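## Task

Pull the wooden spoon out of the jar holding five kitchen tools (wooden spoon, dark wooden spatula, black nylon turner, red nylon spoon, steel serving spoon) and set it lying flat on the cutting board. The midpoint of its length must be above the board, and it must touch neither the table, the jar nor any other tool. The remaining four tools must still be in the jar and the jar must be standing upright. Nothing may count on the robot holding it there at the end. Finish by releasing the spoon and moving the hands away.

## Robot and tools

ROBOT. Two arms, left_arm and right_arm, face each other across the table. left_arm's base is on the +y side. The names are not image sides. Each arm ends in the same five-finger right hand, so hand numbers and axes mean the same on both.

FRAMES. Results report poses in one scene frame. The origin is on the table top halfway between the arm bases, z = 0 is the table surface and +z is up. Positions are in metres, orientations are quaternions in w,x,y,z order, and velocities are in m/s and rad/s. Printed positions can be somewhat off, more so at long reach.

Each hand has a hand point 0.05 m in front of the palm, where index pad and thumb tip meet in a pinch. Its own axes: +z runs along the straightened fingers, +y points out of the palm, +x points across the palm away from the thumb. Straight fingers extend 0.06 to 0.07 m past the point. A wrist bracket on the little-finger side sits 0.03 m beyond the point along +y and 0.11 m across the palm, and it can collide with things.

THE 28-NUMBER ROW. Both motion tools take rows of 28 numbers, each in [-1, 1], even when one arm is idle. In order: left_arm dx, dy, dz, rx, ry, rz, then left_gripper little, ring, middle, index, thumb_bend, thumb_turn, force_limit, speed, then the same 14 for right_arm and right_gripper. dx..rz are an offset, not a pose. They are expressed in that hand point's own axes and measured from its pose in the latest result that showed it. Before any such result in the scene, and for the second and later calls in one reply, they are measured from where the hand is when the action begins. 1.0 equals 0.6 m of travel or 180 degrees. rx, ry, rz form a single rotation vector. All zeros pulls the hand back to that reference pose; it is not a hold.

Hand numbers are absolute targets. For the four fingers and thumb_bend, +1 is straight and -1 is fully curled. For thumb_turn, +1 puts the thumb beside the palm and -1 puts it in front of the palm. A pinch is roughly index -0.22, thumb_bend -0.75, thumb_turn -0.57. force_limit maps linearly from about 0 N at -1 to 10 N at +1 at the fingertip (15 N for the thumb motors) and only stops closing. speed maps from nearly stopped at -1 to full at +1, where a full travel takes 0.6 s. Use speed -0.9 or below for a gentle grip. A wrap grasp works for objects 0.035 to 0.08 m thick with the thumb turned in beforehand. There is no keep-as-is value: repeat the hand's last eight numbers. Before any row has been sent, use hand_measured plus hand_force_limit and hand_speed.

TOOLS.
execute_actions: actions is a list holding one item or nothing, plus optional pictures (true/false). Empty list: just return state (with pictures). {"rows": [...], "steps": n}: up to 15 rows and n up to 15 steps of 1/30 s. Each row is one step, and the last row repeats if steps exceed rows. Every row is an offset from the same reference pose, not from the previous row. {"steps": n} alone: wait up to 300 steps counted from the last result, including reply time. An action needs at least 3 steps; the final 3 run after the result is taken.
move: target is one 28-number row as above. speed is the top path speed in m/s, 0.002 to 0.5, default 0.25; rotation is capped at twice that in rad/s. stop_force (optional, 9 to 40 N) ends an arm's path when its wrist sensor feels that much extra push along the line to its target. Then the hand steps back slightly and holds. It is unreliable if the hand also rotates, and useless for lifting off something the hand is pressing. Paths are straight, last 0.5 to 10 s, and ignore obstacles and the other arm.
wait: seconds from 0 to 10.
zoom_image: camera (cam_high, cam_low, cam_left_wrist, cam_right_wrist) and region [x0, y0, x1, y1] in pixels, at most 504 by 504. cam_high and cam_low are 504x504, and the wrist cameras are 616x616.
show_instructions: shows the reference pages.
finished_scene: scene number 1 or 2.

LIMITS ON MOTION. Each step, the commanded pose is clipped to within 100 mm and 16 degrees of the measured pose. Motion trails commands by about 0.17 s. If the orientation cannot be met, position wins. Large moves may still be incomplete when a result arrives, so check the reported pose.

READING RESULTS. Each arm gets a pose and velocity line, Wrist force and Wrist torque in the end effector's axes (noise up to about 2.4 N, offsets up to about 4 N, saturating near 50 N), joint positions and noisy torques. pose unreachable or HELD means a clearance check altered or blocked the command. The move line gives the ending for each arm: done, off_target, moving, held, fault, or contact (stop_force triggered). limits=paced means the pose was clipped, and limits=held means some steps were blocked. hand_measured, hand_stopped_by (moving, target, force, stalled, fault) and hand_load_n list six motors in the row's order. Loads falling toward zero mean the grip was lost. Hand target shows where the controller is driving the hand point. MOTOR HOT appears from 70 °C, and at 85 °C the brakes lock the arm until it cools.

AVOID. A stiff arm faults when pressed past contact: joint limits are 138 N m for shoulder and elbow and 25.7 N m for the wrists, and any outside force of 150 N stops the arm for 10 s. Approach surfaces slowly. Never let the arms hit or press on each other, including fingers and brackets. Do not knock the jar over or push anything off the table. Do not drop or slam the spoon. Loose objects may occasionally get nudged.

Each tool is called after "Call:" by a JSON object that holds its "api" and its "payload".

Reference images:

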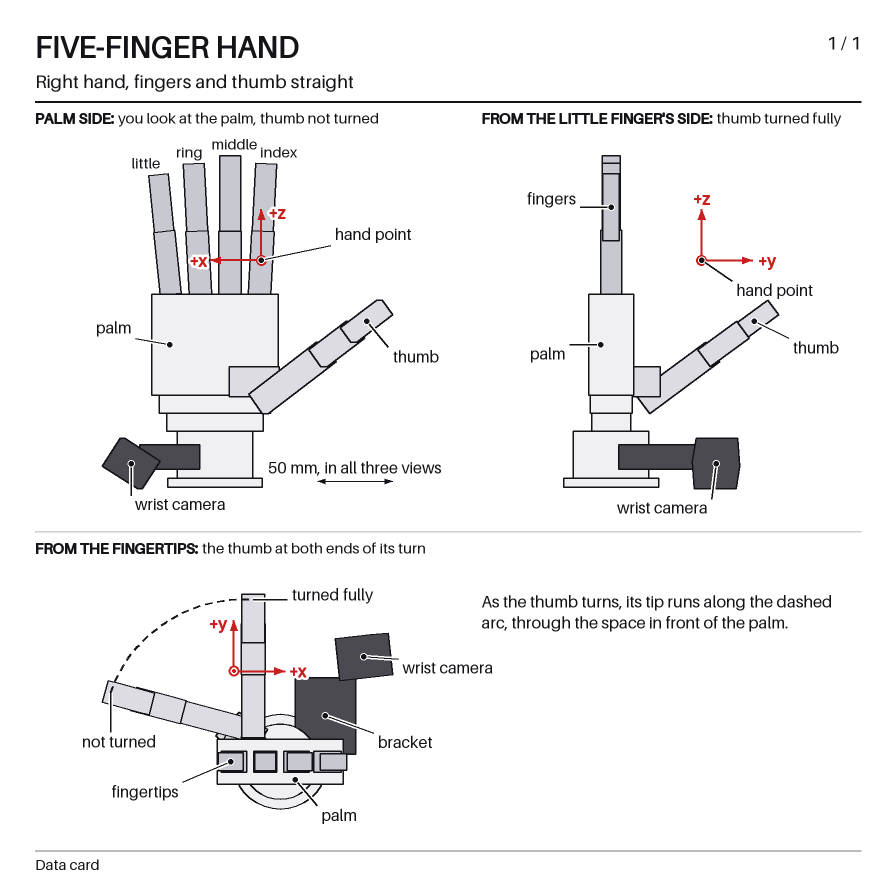

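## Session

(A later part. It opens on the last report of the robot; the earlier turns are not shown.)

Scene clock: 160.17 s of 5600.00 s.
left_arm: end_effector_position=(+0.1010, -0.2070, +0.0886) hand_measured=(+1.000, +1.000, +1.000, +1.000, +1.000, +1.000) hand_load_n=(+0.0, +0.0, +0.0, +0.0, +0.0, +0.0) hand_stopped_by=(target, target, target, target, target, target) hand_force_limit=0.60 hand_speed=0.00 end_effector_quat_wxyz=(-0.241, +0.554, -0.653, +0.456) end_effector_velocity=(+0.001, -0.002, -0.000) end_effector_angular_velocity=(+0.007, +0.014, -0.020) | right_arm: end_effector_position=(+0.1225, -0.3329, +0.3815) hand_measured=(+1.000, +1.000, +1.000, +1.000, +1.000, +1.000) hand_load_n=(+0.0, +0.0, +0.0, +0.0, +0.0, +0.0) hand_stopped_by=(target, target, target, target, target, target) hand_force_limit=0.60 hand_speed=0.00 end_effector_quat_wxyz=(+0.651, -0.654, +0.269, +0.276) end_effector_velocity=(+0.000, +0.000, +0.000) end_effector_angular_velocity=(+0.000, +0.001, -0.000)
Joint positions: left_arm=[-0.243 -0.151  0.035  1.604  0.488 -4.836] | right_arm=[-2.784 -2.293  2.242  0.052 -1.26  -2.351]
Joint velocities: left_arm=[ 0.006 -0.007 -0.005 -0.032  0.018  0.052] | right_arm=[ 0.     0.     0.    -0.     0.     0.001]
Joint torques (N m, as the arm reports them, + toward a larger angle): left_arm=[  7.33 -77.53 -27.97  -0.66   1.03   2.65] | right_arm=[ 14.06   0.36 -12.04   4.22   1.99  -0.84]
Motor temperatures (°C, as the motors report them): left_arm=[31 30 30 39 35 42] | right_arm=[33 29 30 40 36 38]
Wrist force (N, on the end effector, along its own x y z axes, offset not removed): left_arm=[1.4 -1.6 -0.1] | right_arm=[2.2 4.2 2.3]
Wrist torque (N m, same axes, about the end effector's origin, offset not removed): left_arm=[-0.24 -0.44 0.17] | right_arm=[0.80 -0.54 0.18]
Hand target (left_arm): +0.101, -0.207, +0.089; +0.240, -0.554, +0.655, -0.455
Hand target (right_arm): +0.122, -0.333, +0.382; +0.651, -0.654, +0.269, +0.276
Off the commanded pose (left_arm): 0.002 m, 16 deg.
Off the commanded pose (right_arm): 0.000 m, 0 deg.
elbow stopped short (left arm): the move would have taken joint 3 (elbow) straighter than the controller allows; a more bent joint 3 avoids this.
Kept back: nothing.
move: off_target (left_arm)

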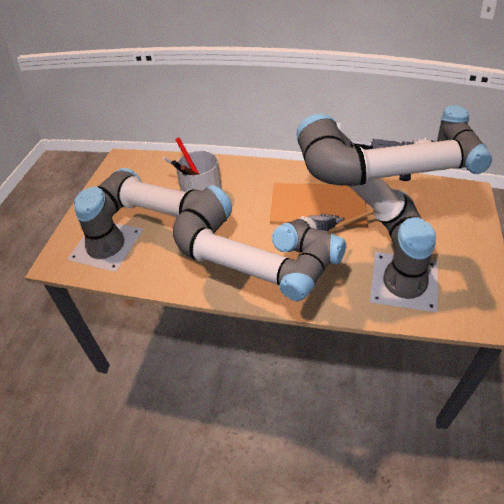

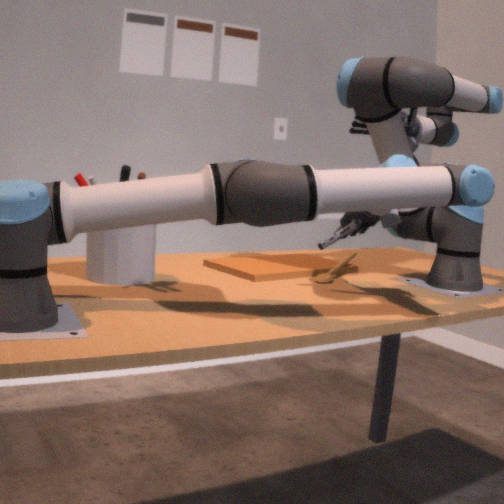

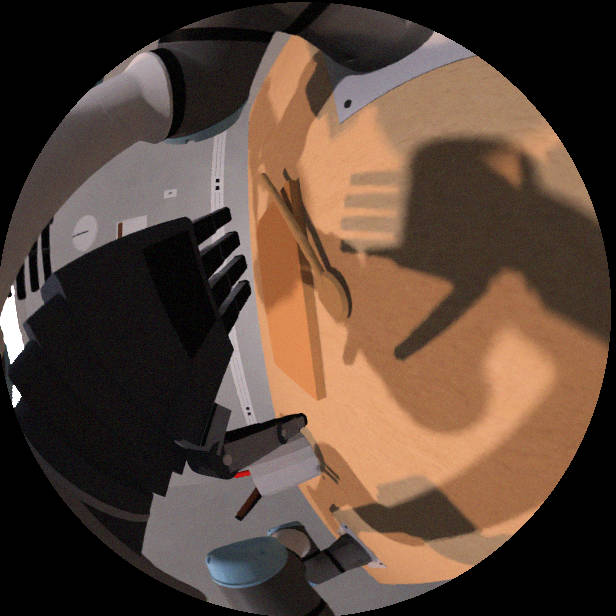

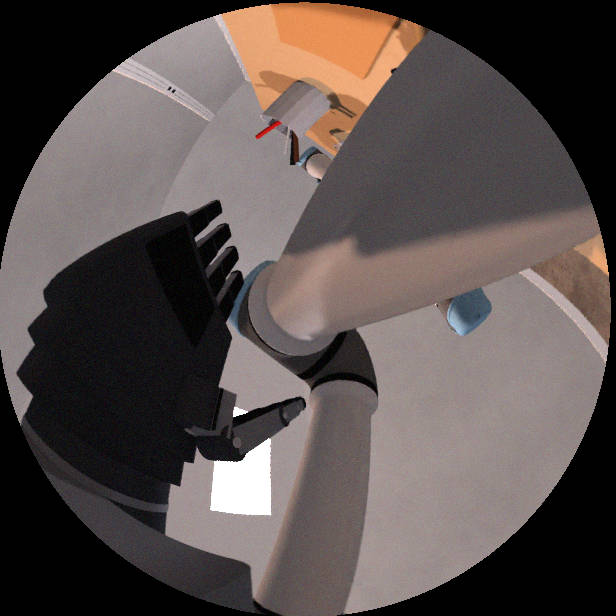

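Call:
{"api": "move", "payload": {"target": [-0.37,-0.03,-0.34,0,0,0,1,1,1,1,1,1,0.6,0, 0,0,0,0,0,0,1,1,1,1,1,1,0.6,0], "speed": 0.2}}

Call:
{"api": "move", "payload": {"target": [0,0,0,0,0,0,1,1,1,1,1,1,0.6,0, 0.22,0.39,0.10,0.066,0.496,-0.066,-1,-1,-1,1,-0.72,-0.57,0.6,0], "speed": 0.15}}

Scene clock: 162.70 s of 5600.00 s.
left_arm: end_effector_position=(+0.0023, +0.0694, +0.1571) hand_measured=(+1.000, +1.000, +1.000, +1.000, +1.000, +1.000) hand_load_n=(+0.0, +0.0, +0.0, +0.0, +0.0, +0.0) hand_stopped_by=(target, target, target, target, target, target) hand_force_limit=0.60 hand_speed=0.00 end_effector_quat_wxyz=(-0.241, +0.554, -0.654, +0.456) end_effector_velocity=(-0.002, +0.002, +0.000) end_effector_angular_velocity=(-0.002, -0.002, -0.000) | right_arm: end_effector_position=(+0.1225, -0.3329, +0.3815) hand_measured=(+1.000, +1.000, +1.000, +1.000, +1.000, +1.000) hand_load_n=(+0.0, +0.0, +0.0, +0.0, +0.0, +0.0) hand_stopped_by=(target, target, target, target, target, target) hand_force_limit=0.60 hand_speed=0.00 end_effector_quat_wxyz=(+0.651, -0.654, +0.269, +0.276) end_effector_velocity=(+0.000, +0.000, -0.000) end_effector_angular_velocity=(+0.000, +0.001, -0.001)
Joint positions: left_arm=[-0.627 -0.979  1.625  1.485  0.586 -5.575] | right_arm=[-2.784 -2.293  2.242  0.052 -1.26  -2.351]
Joint velocities: left_arm=[-0.008 -0.002  0.009  0.005  0.001 -0.014] | right_arm=[-0.    -0.     0.    -0.     0.     0.001]
Joint torques (N m, as the arm reports them, + toward a larger angle): left_arm=[ -7.51 -53.15  -8.11   4.79   1.34  -2.39] | right_arm=[ 13.45   0.56 -11.28   4.48   1.95  -0.87]
Motor temperatures (°C, as the motors report them): left_arm=[31 30 30 39 35 42] | right_arm=[33 29 30 40 36 38]
Wrist force (N, on the end effector, along its own x y z axes, offset not removed): left_arm=[0.5 -1.2 0.7] | right_arm=[1.0 0.8 2.2]
Wrist torque (N m, same axes, about the end effector's origin, offset not removed): left_arm=[-0.19 -0.35 0.09] | right_arm=[0.16 -0.48 0.06]
Hand target (left_arm): +0.002, +0.070, +0.157; +0.241, -0.554, +0.653, -0.456
Hand target (right_arm): +0.122, -0.333, +0.382; +0.651, -0.654, +0.269, +0.276
Off the commanded pose (left_arm): 0.001 m, 0 deg.
Off the commanded pose (right_arm): 0.000 m, 0 deg.
Kept back: nothing.
move: done

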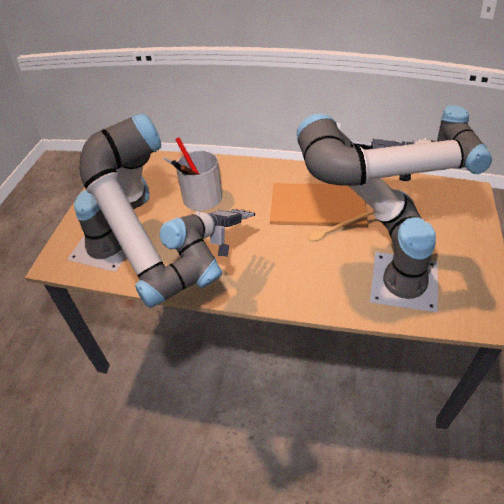

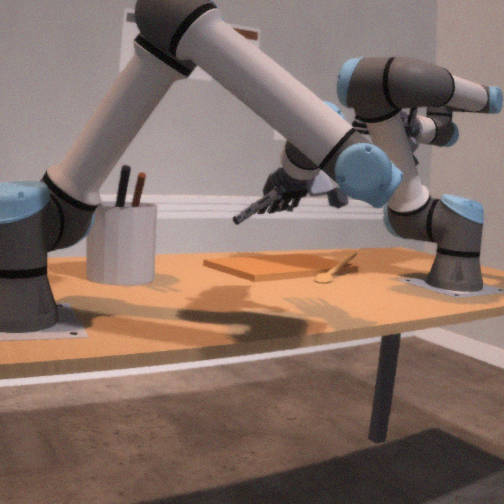

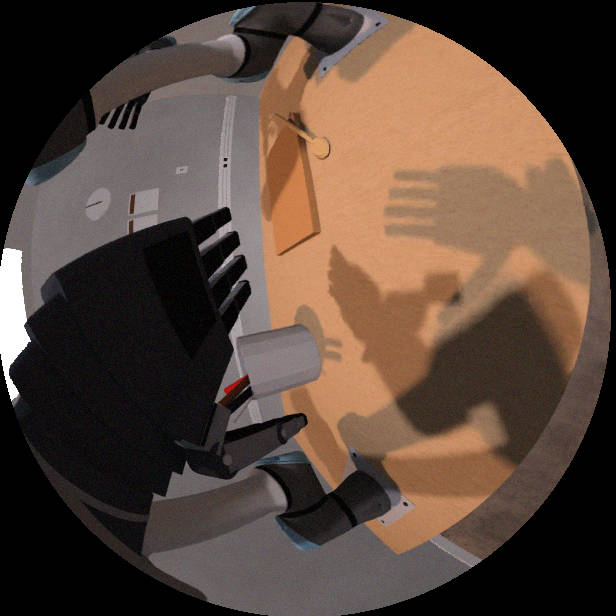

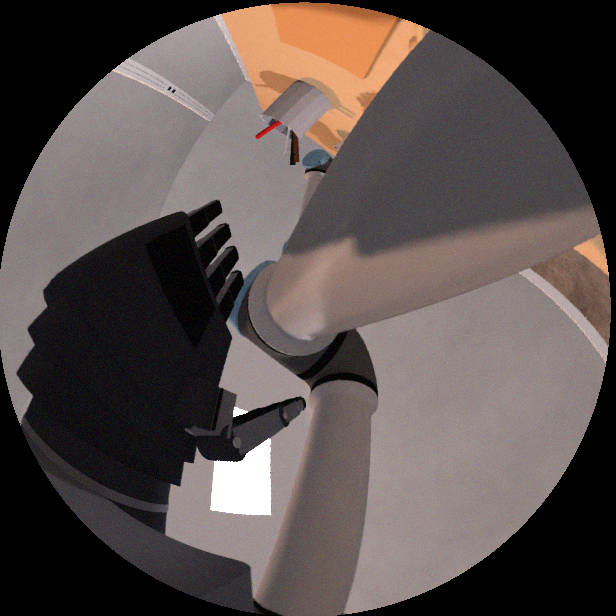

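Scene clock: 168.27 s of 5600.00 s.
left_arm: end_effector_position=(+0.0023, +0.0694, +0.1571) hand_measured=(+1.000, +1.000, +1.000, +1.000, +1.000, +1.000) hand_load_n=(+0.0, +0.0, +0.0, +0.0, +0.0, +0.0) hand_stopped_by=(target, target, target, target, target, target) hand_force_limit=0.60 hand_speed=0.00 end_effector_quat_wxyz=(-0.241, +0.554, -0.654, +0.456) end_effector_velocity=(+0.000, +0.000, +0.000) end_effector_angular_velocity=(+0.000, +0.001, +0.001) | right_arm: end_effector_position=(+0.1221, -0.3325, +0.3802) hand_measured=(-1.000, +0.128, +0.466, +1.000, +0.116, -0.182) hand_load_n=(+0.0, +12.0, +11.0, +0.0, +13.0, +15.0) hand_stopped_by=(target, force, force, target, force, force) hand_force_limit=0.60 hand_speed=0.00 end_effector_quat_wxyz=(+0.651, -0.655, +0.271, +0.273) end_effector_velocity=(-0.000, -0.000, +0.000) end_effector_angular_velocity=(+0.000, -0.001, +0.002)
Joint positions: left_arm=[-0.627 -0.979  1.625  1.485  0.586 -5.575] | right_arm=[-2.797 -2.302  2.244  0.053 -1.269 -2.351]
Joint velocities: left_arm=[ 0.    -0.     0.     0.     0.001 -0.   ] | right_arm=[ 0.001  0.001 -0.    -0.    -0.001 -0.001]
Joint torques (N m, as the arm reports them, + toward a larger angle): left_arm=[  7.23 -27.14 -23.37  -0.38  -3.3    2.51] | right_arm=[ 13.62  18.76 -26.51  -3.92  -3.89   0.59]
Motor temperatures (°C, as the motors report them): left_arm=[31 30 30 39 35 42] | right_arm=[33 29 30 40 36 38]
Wrist force (N, on the end effector, along its own x y z axes, offset not removed): left_arm=[0.3 -0.9 1.7] | right_arm=[3.8 -22.4 0.2]
Wrist torque (N m, same axes, about the end effector's origin, offset not removed): left_arm=[-0.24 -0.37 0.10] | right_arm=[0.84 -0.13 -0.13]
Hand target (left_arm): +0.002, +0.069, +0.157; +0.241, -0.554, +0.654, -0.456
Hand target (right_arm): +0.122, -0.332, +0.380; +0.651, -0.655, +0.271, +0.273
Off the commanded pose (left_arm): 0.000 m, 0 deg.
Off the commanded pose (right_arm): 0.274 m, 90 deg; position and orientation clipped at the last step of the last action.
Kept back: nothing.
move: held (right_arm); limits=paced,held; held on 162 of 167 steps (right_arm), including the last (right_arm)
pose unreachable (right arm): on one or more control steps of this call this arm could not follow its commanded pose, so it was not sent that pose on those steps. On the call's last step it was still not sent that pose. It may still have moved: this result reports where it is.
cause: the commanded pose would bring two parts of the arm too close to each other (joints 3 (elbow) to 6 (wrist 3) lie between them).

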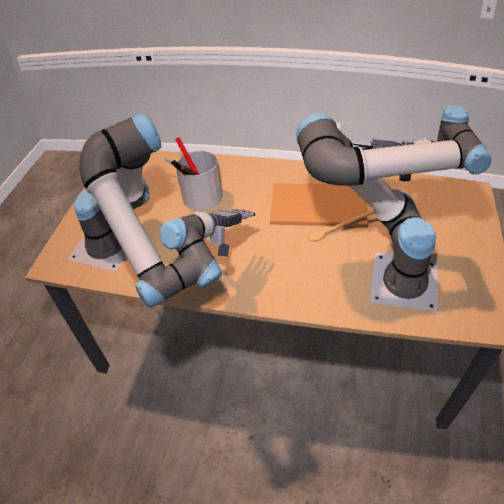

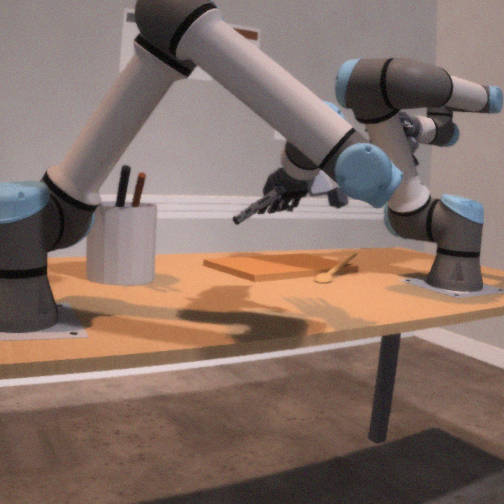

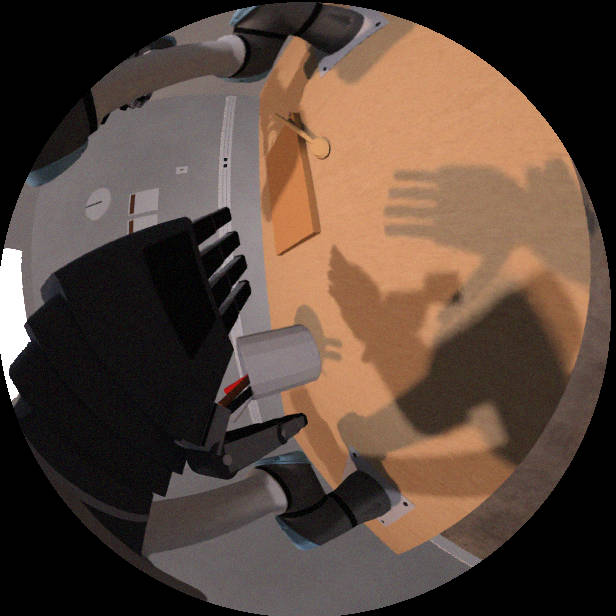

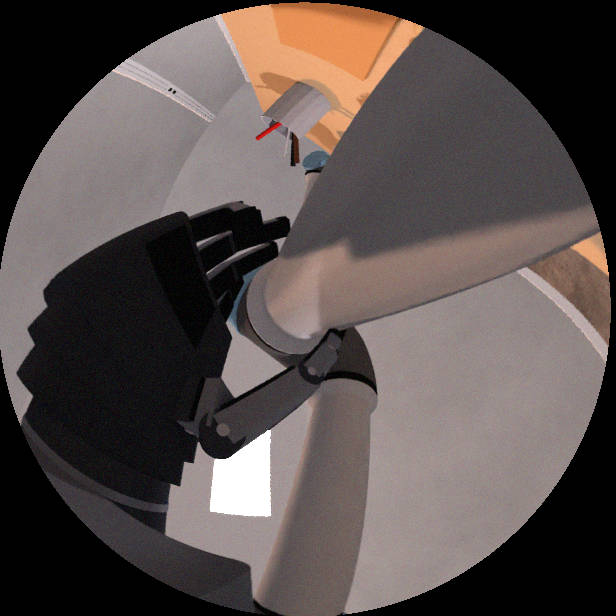

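Call:
{"api": "move", "payload": {"target": [0,0,0,0,0,0,1,1,1,1,1,1,0.6,0, 0,-0.25,-0.1,0.3,0,0,1,1,1,1,1,1,0.6,0], "speed": 0.15}}

Scene clock: 172.23 s of 5600.00 s.
left_arm: end_effector_position=(+0.0023, +0.0694, +0.1571) hand_measured=(+1.000, +1.000, +1.000, +1.000, +1.000, +1.000) hand_load_n=(+0.0, +0.0, +0.0, +0.0, +0.0, +0.0) hand_stopped_by=(target, target, target, target, target, target) hand_force_limit=0.60 hand_speed=0.00 end_effector_quat_wxyz=(-0.241, +0.554, -0.654, +0.456) end_effector_velocity=(-0.001, +0.000, +0.000) end_effector_angular_velocity=(-0.000, +0.000, -0.001) | right_arm: end_effector_position=(+0.2301, -0.3914, +0.4860) hand_measured=(+1.000, +1.000, +1.000, +1.000, +1.000, +1.000) hand_load_n=(+0.0, +0.0, +0.0, +0.0, +0.0, +0.0) hand_stopped_by=(target, target, target, target, target, target) hand_force_limit=0.60 hand_speed=0.00 end_effector_quat_wxyz=(+0.880, -0.308, +0.329, +0.149) end_effector_velocity=(+0.002, +0.000, +0.002) end_effector_angular_velocity=(+0.011, -0.006, -0.011)
Joint positions: left_arm=[-0.627 -0.979  1.625  1.485  0.586 -5.575] | right_arm=[-3.143 -2.179  2.421  0.493 -1.089 -2.551]
Joint velocities: left_arm=[-0.001 -0.     0.    -0.    -0.     0.   ] | right_arm=[ 0.001 -0.002  0.006  0.013  0.005 -0.014]
Joint torques (N m, as the arm reports them, + toward a larger angle): left_arm=[  7.25 -27.45 -23.17  -0.41  -3.34   2.42] | right_arm=[-12.95  -1.31  -9.12   5.6    1.41  -2.82]
Motor temperatures (°C, as the motors report them): left_arm=[31 30 30 39 35 42] | right_arm=[33 29 30 40 36 38]
Wrist force (N, on the end effector, along its own x y z axes, offset not removed): left_arm=[0.0 -0.5 -0.1] | right_arm=[0.1 1.4 2.1]
Wrist torque (N m, same axes, about the end effector's origin, offset not removed): left_arm=[-0.04 -0.29 0.07] | right_arm=[0.16 -0.28 0.03]
Hand target (left_arm): +0.002, +0.069, +0.157; +0.241, -0.554, +0.654, -0.456
Hand target (right_arm): +0.230, -0.391, +0.486; +0.881, -0.307, +0.329, +0.148
Off the commanded pose (left_arm): 0.000 m, 0 deg.
Off the commanded pose (right_arm): 0.001 m, 6 deg.
joint sent to its limit (right arm) — the command would take joint 1 (shoulder pan) past its lower limit, so that joint was sent only as far as its limit.
Kept back: nothing.
move: off_target (right_arm); limits=paced,held; held on 12 of 112 steps (right_arm)
pose unreachable (right arm): on one or more control steps of this call this arm could not follow its commanded pose, so it was not sent that pose on those steps. It may still have moved: this result reports where it is.
cause: the commanded pose would bring two parts of the arm too close to each other (joints 3 (elbow) to 6 (wrist 3) lie between them).

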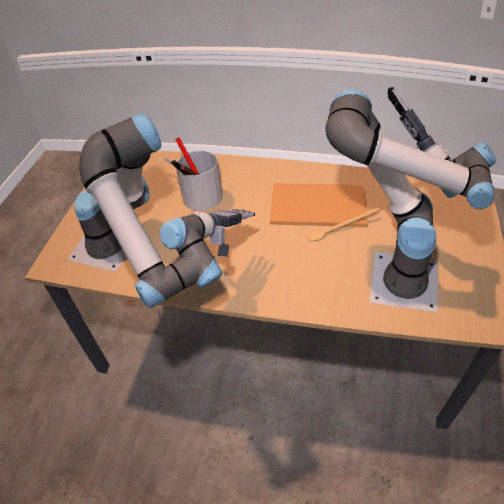

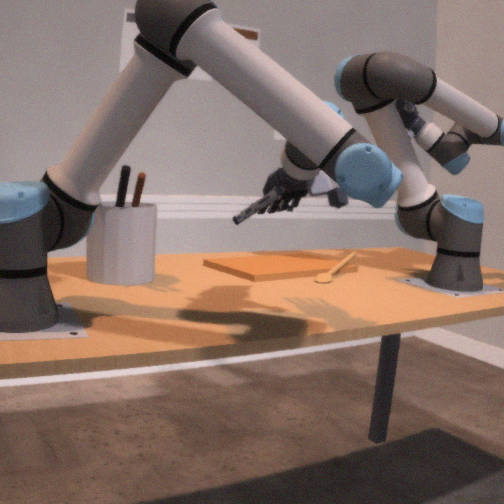

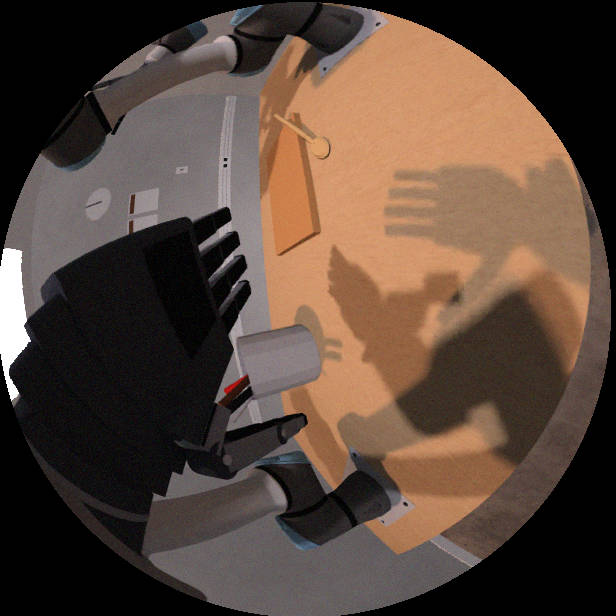

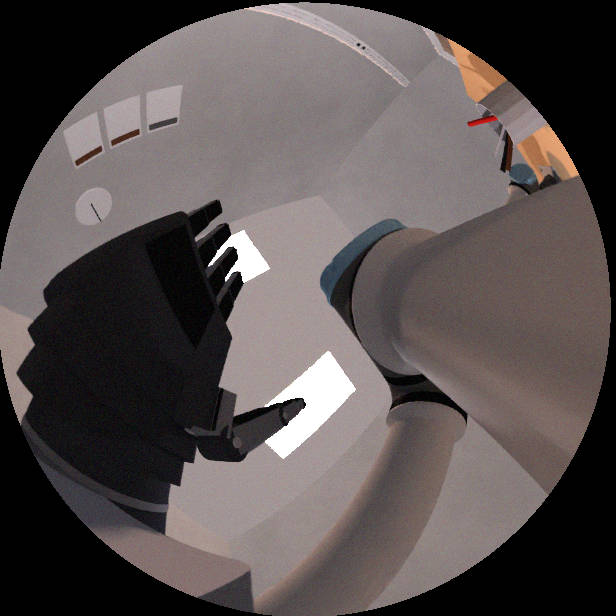

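Call:
{"api": "move", "payload": {"target": [0.228,0.167,0.27,0,0,0,-1,-1,-1,1,1,1,0.6,0, 0,0,0,0,0,0,1,1,1,1,1,1,0.6,0], "speed": 0.15}}

Call:
{"api": "zoom_image", "payload": {"camera": "cam_high", "region": [230,170,400,290]}}

Call:
{"api": "zoom_image", "payload": {"camera": "cam_low", "region": [200,200,400,320]}}

Scene clock: 175.07 s of 5600.00 s.
left_arm: end_effector_position=(+0.0479, -0.1155, +0.0211) hand_measured=(-1.000, -1.000, -1.000, +1.000, +1.000, +1.000) hand_load_n=(+0.0, +0.0, +0.0, +0.0, +0.0, +0.0) hand_stopped_by=(target, target, target, target, target, target) hand_force_limit=0.60 hand_speed=0.00 end_effector_quat_wxyz=(-0.241, +0.554, -0.653, +0.456) end_effector_velocity=(-0.001, -0.002, -0.001) end_effector_angular_velocity=(+0.003, -0.001, -0.002) | right_arm: end_effector_position=(+0.2301, -0.3914, +0.4860) hand_measured=(+1.000, +1.000, +1.000, +1.000, +1.000, +1.000) hand_load_n=(+0.0, +0.0, +0.0, +0.0, +0.0, +0.0) hand_stopped_by=(target, target, target, target, target, target) hand_force_limit=0.60 hand_speed=0.00 end_effector_quat_wxyz=(+0.880, -0.308, +0.329, +0.149) end_effector_velocity=(-0.000, -0.000, +0.000) end_effector_angular_velocity=(+0.000, -0.000, +0.001)
Joint positions: left_arm=[-0.369 -0.476  0.942  1.257  0.493 -5.103] | right_arm=[-3.143 -2.179  2.421  0.493 -1.089 -2.551]
Joint velocities: left_arm=[ 0.001  0.008 -0.015  0.005 -0.     0.006] | right_arm=[ 0.001  0.001 -0.     0.    -0.    -0.   ]
Joint torques (N m, as the arm reports them, + toward a larger angle): left_arm=[  6.59 -44.   -27.68   4.72   1.2    2.62] | right_arm=[ -7.83  15.69 -27.94   0.45  -2.25   2.75]
Motor temperatures (°C, as the motors report them): left_arm=[31 30 30 39 35 42] | right_arm=[33 29 30 40 36 38]
Wrist force (N, on the end effector, along its own x y z axes, offset not removed): left_arm=[-0.7 -1.6 0.4] | right_arm=[1.9 1.7 1.2]
Wrist torque (N m, same axes, about the end effector's origin, offset not removed): left_arm=[-0.19 -0.18 0.04] | right_arm=[0.34 -0.53 0.10]
Hand target (left_arm): +0.048, -0.116, +0.021; +0.241, -0.554, +0.653, -0.456
Hand target (right_arm): +0.230, -0.391, +0.486; +0.880, -0.308, +0.329, +0.149
Off the commanded pose (left_arm): 0.001 m, 0 deg.
Off the commanded pose (right_arm): 0.000 m, 0 deg.
Kept back: nothing.
move: done

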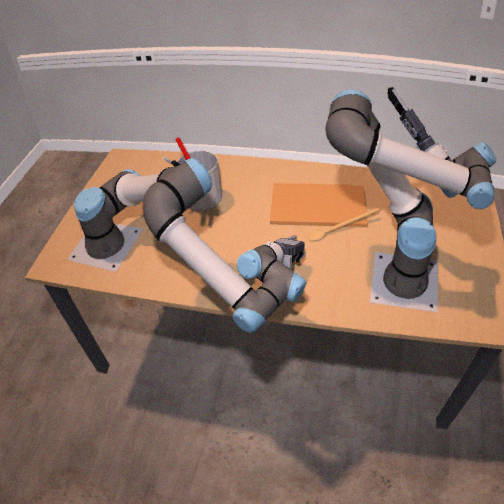

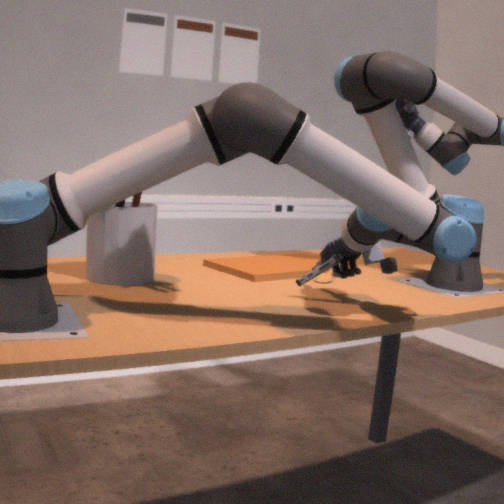

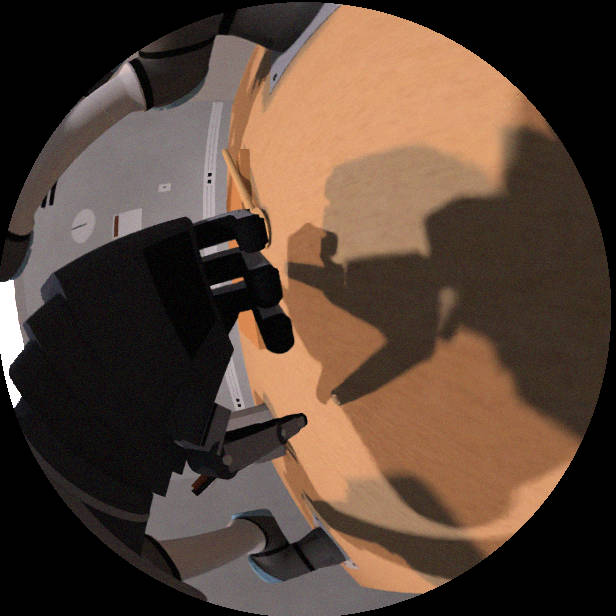

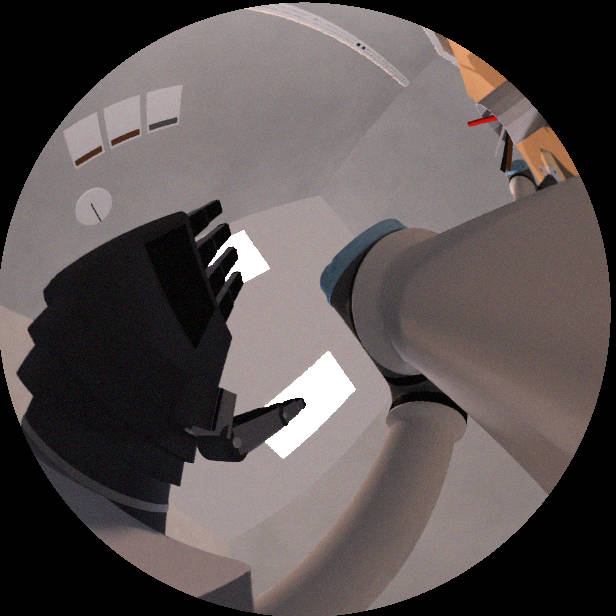

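Region (230, 170, 400, 290) of cam_high's 504x504 image, scaled by 2.965, with more detail than that image has; it fills the top 356 rows of this view, and the rest is white.

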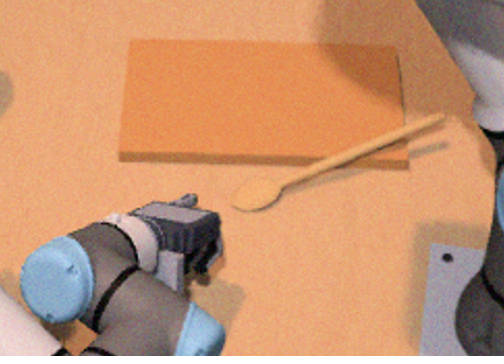

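Region (200, 200, 400, 320) of cam_low's 504x504 image, scaled by 2.520, with more detail than that image has; it fills the top 302 rows of this view, and the rest is white.

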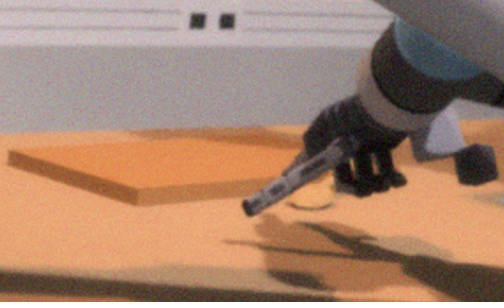

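Call:
{"api": "move", "payload": {"target": [0.083,-0.03,0.06,0,0,0,1,1,1,1,1,1,0.6,0, 0,0,0,0,0,0,1,1,1,1,1,1,0.6,0], "speed": 0.08}}

Call:
{"api": "zoom_image", "payload": {"camera": "cam_high", "region": [230,170,400,290]}}

Scene clock: 176.80 s of 5600.00 s.
left_arm: end_effector_position=(+0.0732, -0.1735, +0.0292) hand_measured=(+1.000, +1.000, +1.000, +1.000, +1.000, +1.000) hand_load_n=(+0.0, +0.0, +0.0, +0.0, +0.0, +0.0) hand_stopped_by=(target, target, target, target, target, target) hand_force_limit=0.60 hand_speed=0.00 end_effector_quat_wxyz=(-0.241, +0.554, -0.653, +0.456) end_effector_velocity=(-0.001, -0.001, +0.001) end_effector_angular_velocity=(-0.003, +0.002, +0.002) | right_arm: end_effector_position=(+0.2301, -0.3914, +0.4860) hand_measured=(+1.000, +1.000, +1.000, +1.000, +1.000, +1.000) hand_load_n=(+0.0, +0.0, +0.0, +0.0, +0.0, +0.0) hand_stopped_by=(target, target, target, target, target, target) hand_force_limit=0.60 hand_speed=0.00 end_effector_quat_wxyz=(+0.880, -0.308, +0.329, +0.149) end_effector_velocity=(-0.000, -0.000, +0.000) end_effector_angular_velocity=(+0.000, -0.001, +0.000)
Joint positions: left_arm=[-0.297 -0.332  0.587  1.334  0.487 -4.951] | right_arm=[-3.143 -2.179  2.421  0.493 -1.089 -2.551]
Joint velocities: left_arm=[-0.001  0.005 -0.013  0.01   0.001 -0.005] | right_arm=[-0.001  0.001 -0.     0.    -0.001  0.   ]
Joint torques (N m, as the arm reports them, + toward a larger angle): left_arm=[  7.59 -48.19 -28.61   4.77   0.88  -2.43] | right_arm=[ -7.09  14.89 -28.     0.56  -2.22   2.44]
Motor temperatures (°C, as the motors report them): left_arm=[31 30 30 39 35 42] | right_arm=[33 29 30 40 36 38]
Wrist force (N, on the end effector, along its own x y z axes, offset not removed): left_arm=[0.0 0.0 1.0] | right_arm=[1.2 2.8 1.7]
Wrist torque (N m, same axes, about the end effector's origin, offset not removed): left_arm=[-0.03 -0.24 0.11] | right_arm=[0.58 -0.35 0.03]
Hand target (left_arm): +0.073, -0.174, +0.029; +0.241, -0.554, +0.653, -0.456
Hand target (right_arm): +0.230, -0.391, +0.486; +0.880, -0.308, +0.329, +0.149
Off the commanded pose (left_arm): 0.000 m, 0 deg.
Off the commanded pose (right_arm): 0.000 m, 0 deg.
Kept back: nothing.
move: done

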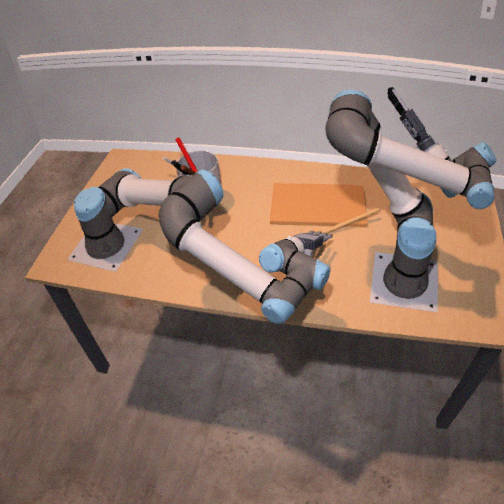

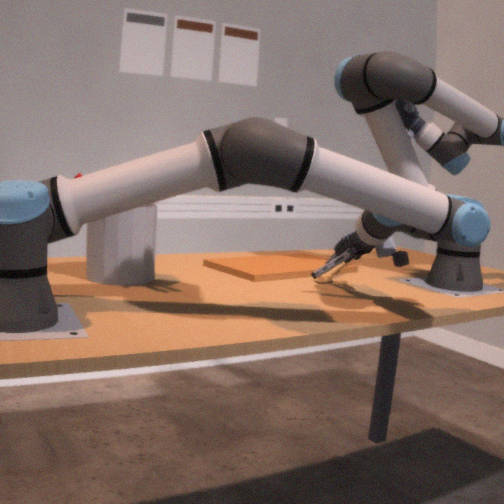

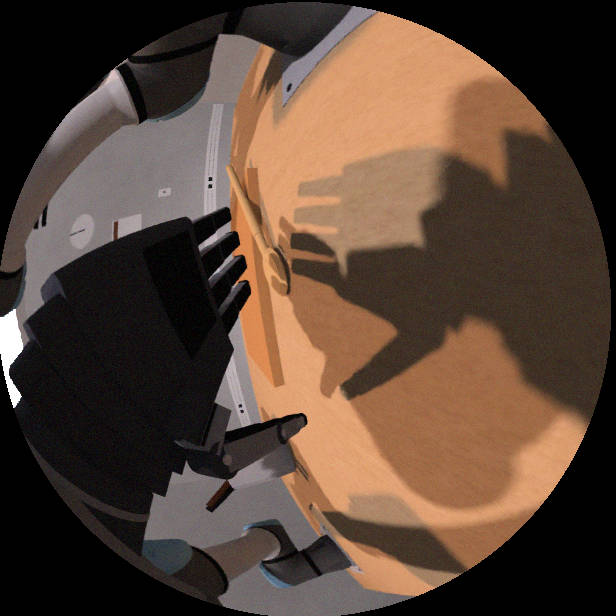

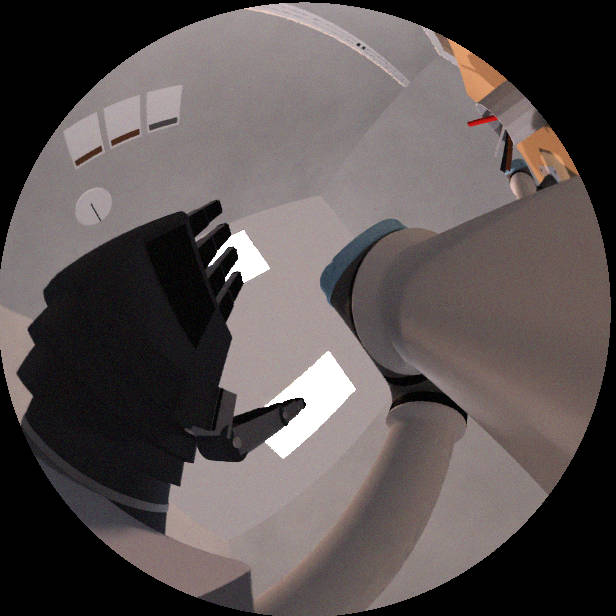

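Region (230, 170, 400, 290) of cam_high's 504x504 image, scaled by 2.965, with more detail than that image has; it fills the top 356 rows of this view, and the rest is white.

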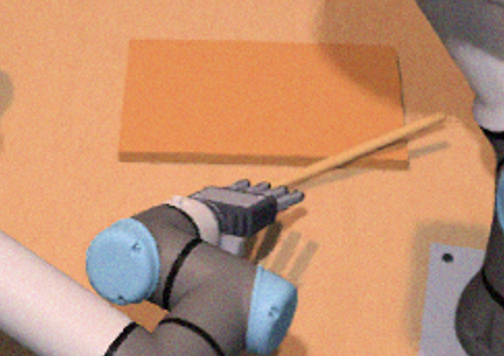

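Call:
{"api": "move", "payload": {"target": [-0.008,0.085,0.02,0,0,0,1,1,1,1,1,1,0.6,0, 0,0,0,0,0,0,1,1,1,1,1,1,0.6,0], "speed": 0.01, "stop_force": 9}}

Scene clock: 181.07 s of 5600.00 s.
left_arm: end_effector_position=(+0.0630, -0.1743, -0.0058) hand_measured=(+1.000, +1.000, +1.000, +1.000, +1.000, +1.000) hand_load_n=(+0.0, +0.0, +0.0, +0.0, -0.5, +1.5) hand_stopped_by=(target, target, target, target, target, target) hand_force_limit=0.60 hand_speed=0.00 end_effector_quat_wxyz=(-0.241, +0.554, -0.653, +0.456) end_effector_velocity=(+0.002, +0.000, +0.002) end_effector_angular_velocity=(+0.001, -0.000, +0.002) | right_arm: end_effector_position=(+0.2301, -0.3914, +0.4860) hand_measured=(+1.000, +1.000, +1.000, +1.000, +1.000, +1.000) hand_load_n=(+0.0, +0.0, +0.0, +0.0, +0.0, +0.0) hand_stopped_by=(target, target, target, target, target, target) hand_force_limit=0.60 hand_speed=0.00 end_effector_quat_wxyz=(+0.880, -0.308, +0.329, +0.149) end_effector_velocity=(-0.000, +0.000, -0.000) end_effector_angular_velocity=(-0.001, -0.000, +0.001)
Joint positions: left_arm=[-0.31  -0.277  0.573  1.319  0.487 -4.979] | right_arm=[-3.143 -2.179  2.421  0.493 -1.089 -2.551]
Joint velocities: left_arm=[ 0.003 -0.005  0.003 -0.     0.     0.003] | right_arm=[ 0.001 -0.001  0.    -0.    -0.     0.   ]
Joint torques (N m, as the arm reports them, + toward a larger angle): left_arm=[  4.44 -67.44  -7.87  -2.33   1.91   1.11] | right_arm=[ -6.63  16.24 -27.15   0.47  -2.18   2.42]
Motor temperatures (°C, as the motors report them): left_arm=[31 30 30 39 35 42] | right_arm=[33 29 30 40 36 38]
Wrist force (N, on the end effector, along its own x y z axes, offset not removed): left_arm=[3.9 -15.7 -4.8] | right_arm=[1.3 2.2 1.4]
Wrist torque (N m, same axes, about the end effector's origin, offset not removed): left_arm=[-0.51 -0.68 1.18] | right_arm=[0.45 -0.40 0.11]
Hand target (left_arm): +0.063, -0.174, -0.005; +0.241, -0.554, +0.653, -0.456
Hand target (right_arm): +0.230, -0.391, +0.486; +0.880, -0.308, +0.329, +0.149
Off the commanded pose (left_arm): 0.016 m, 0 deg.
Off the commanded pose (right_arm): 0.000 m, 0 deg.
Kept back: nothing.
move: contact (left_arm)

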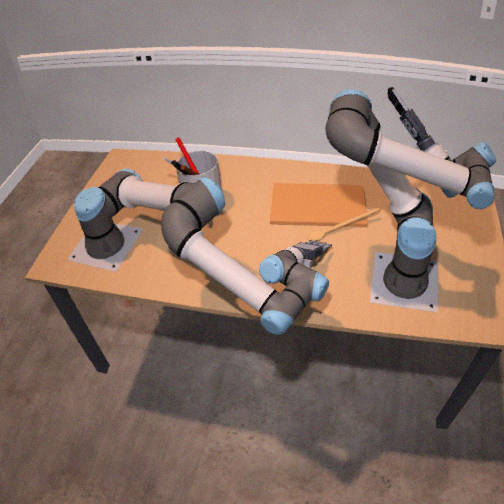

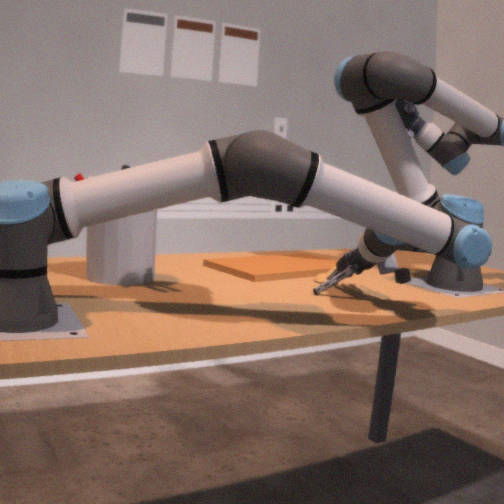

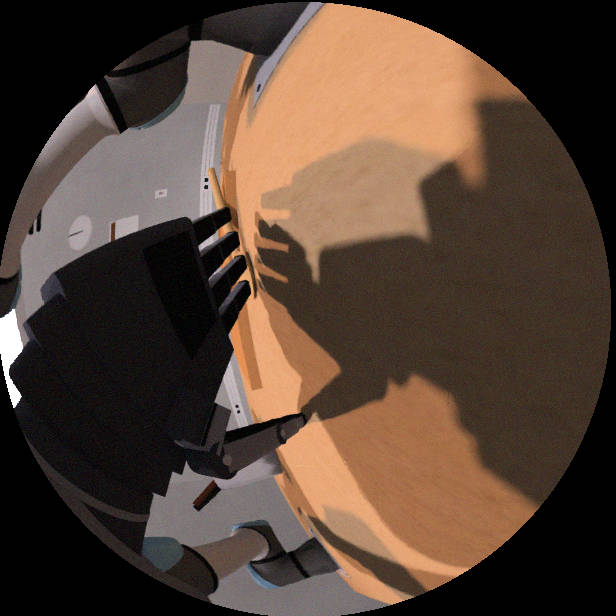

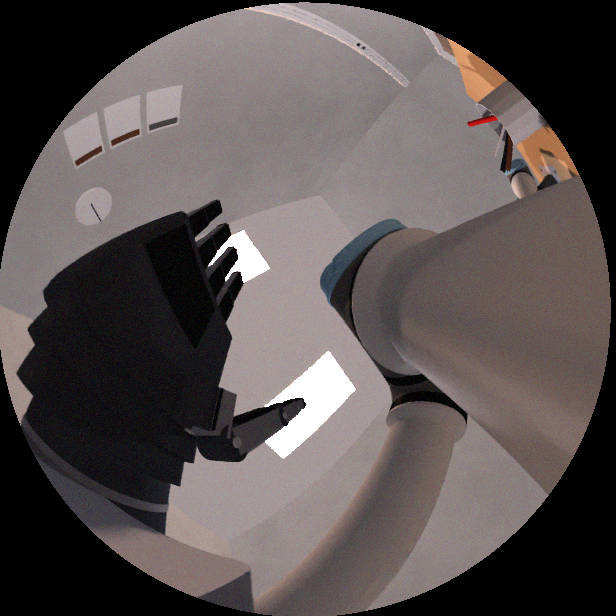

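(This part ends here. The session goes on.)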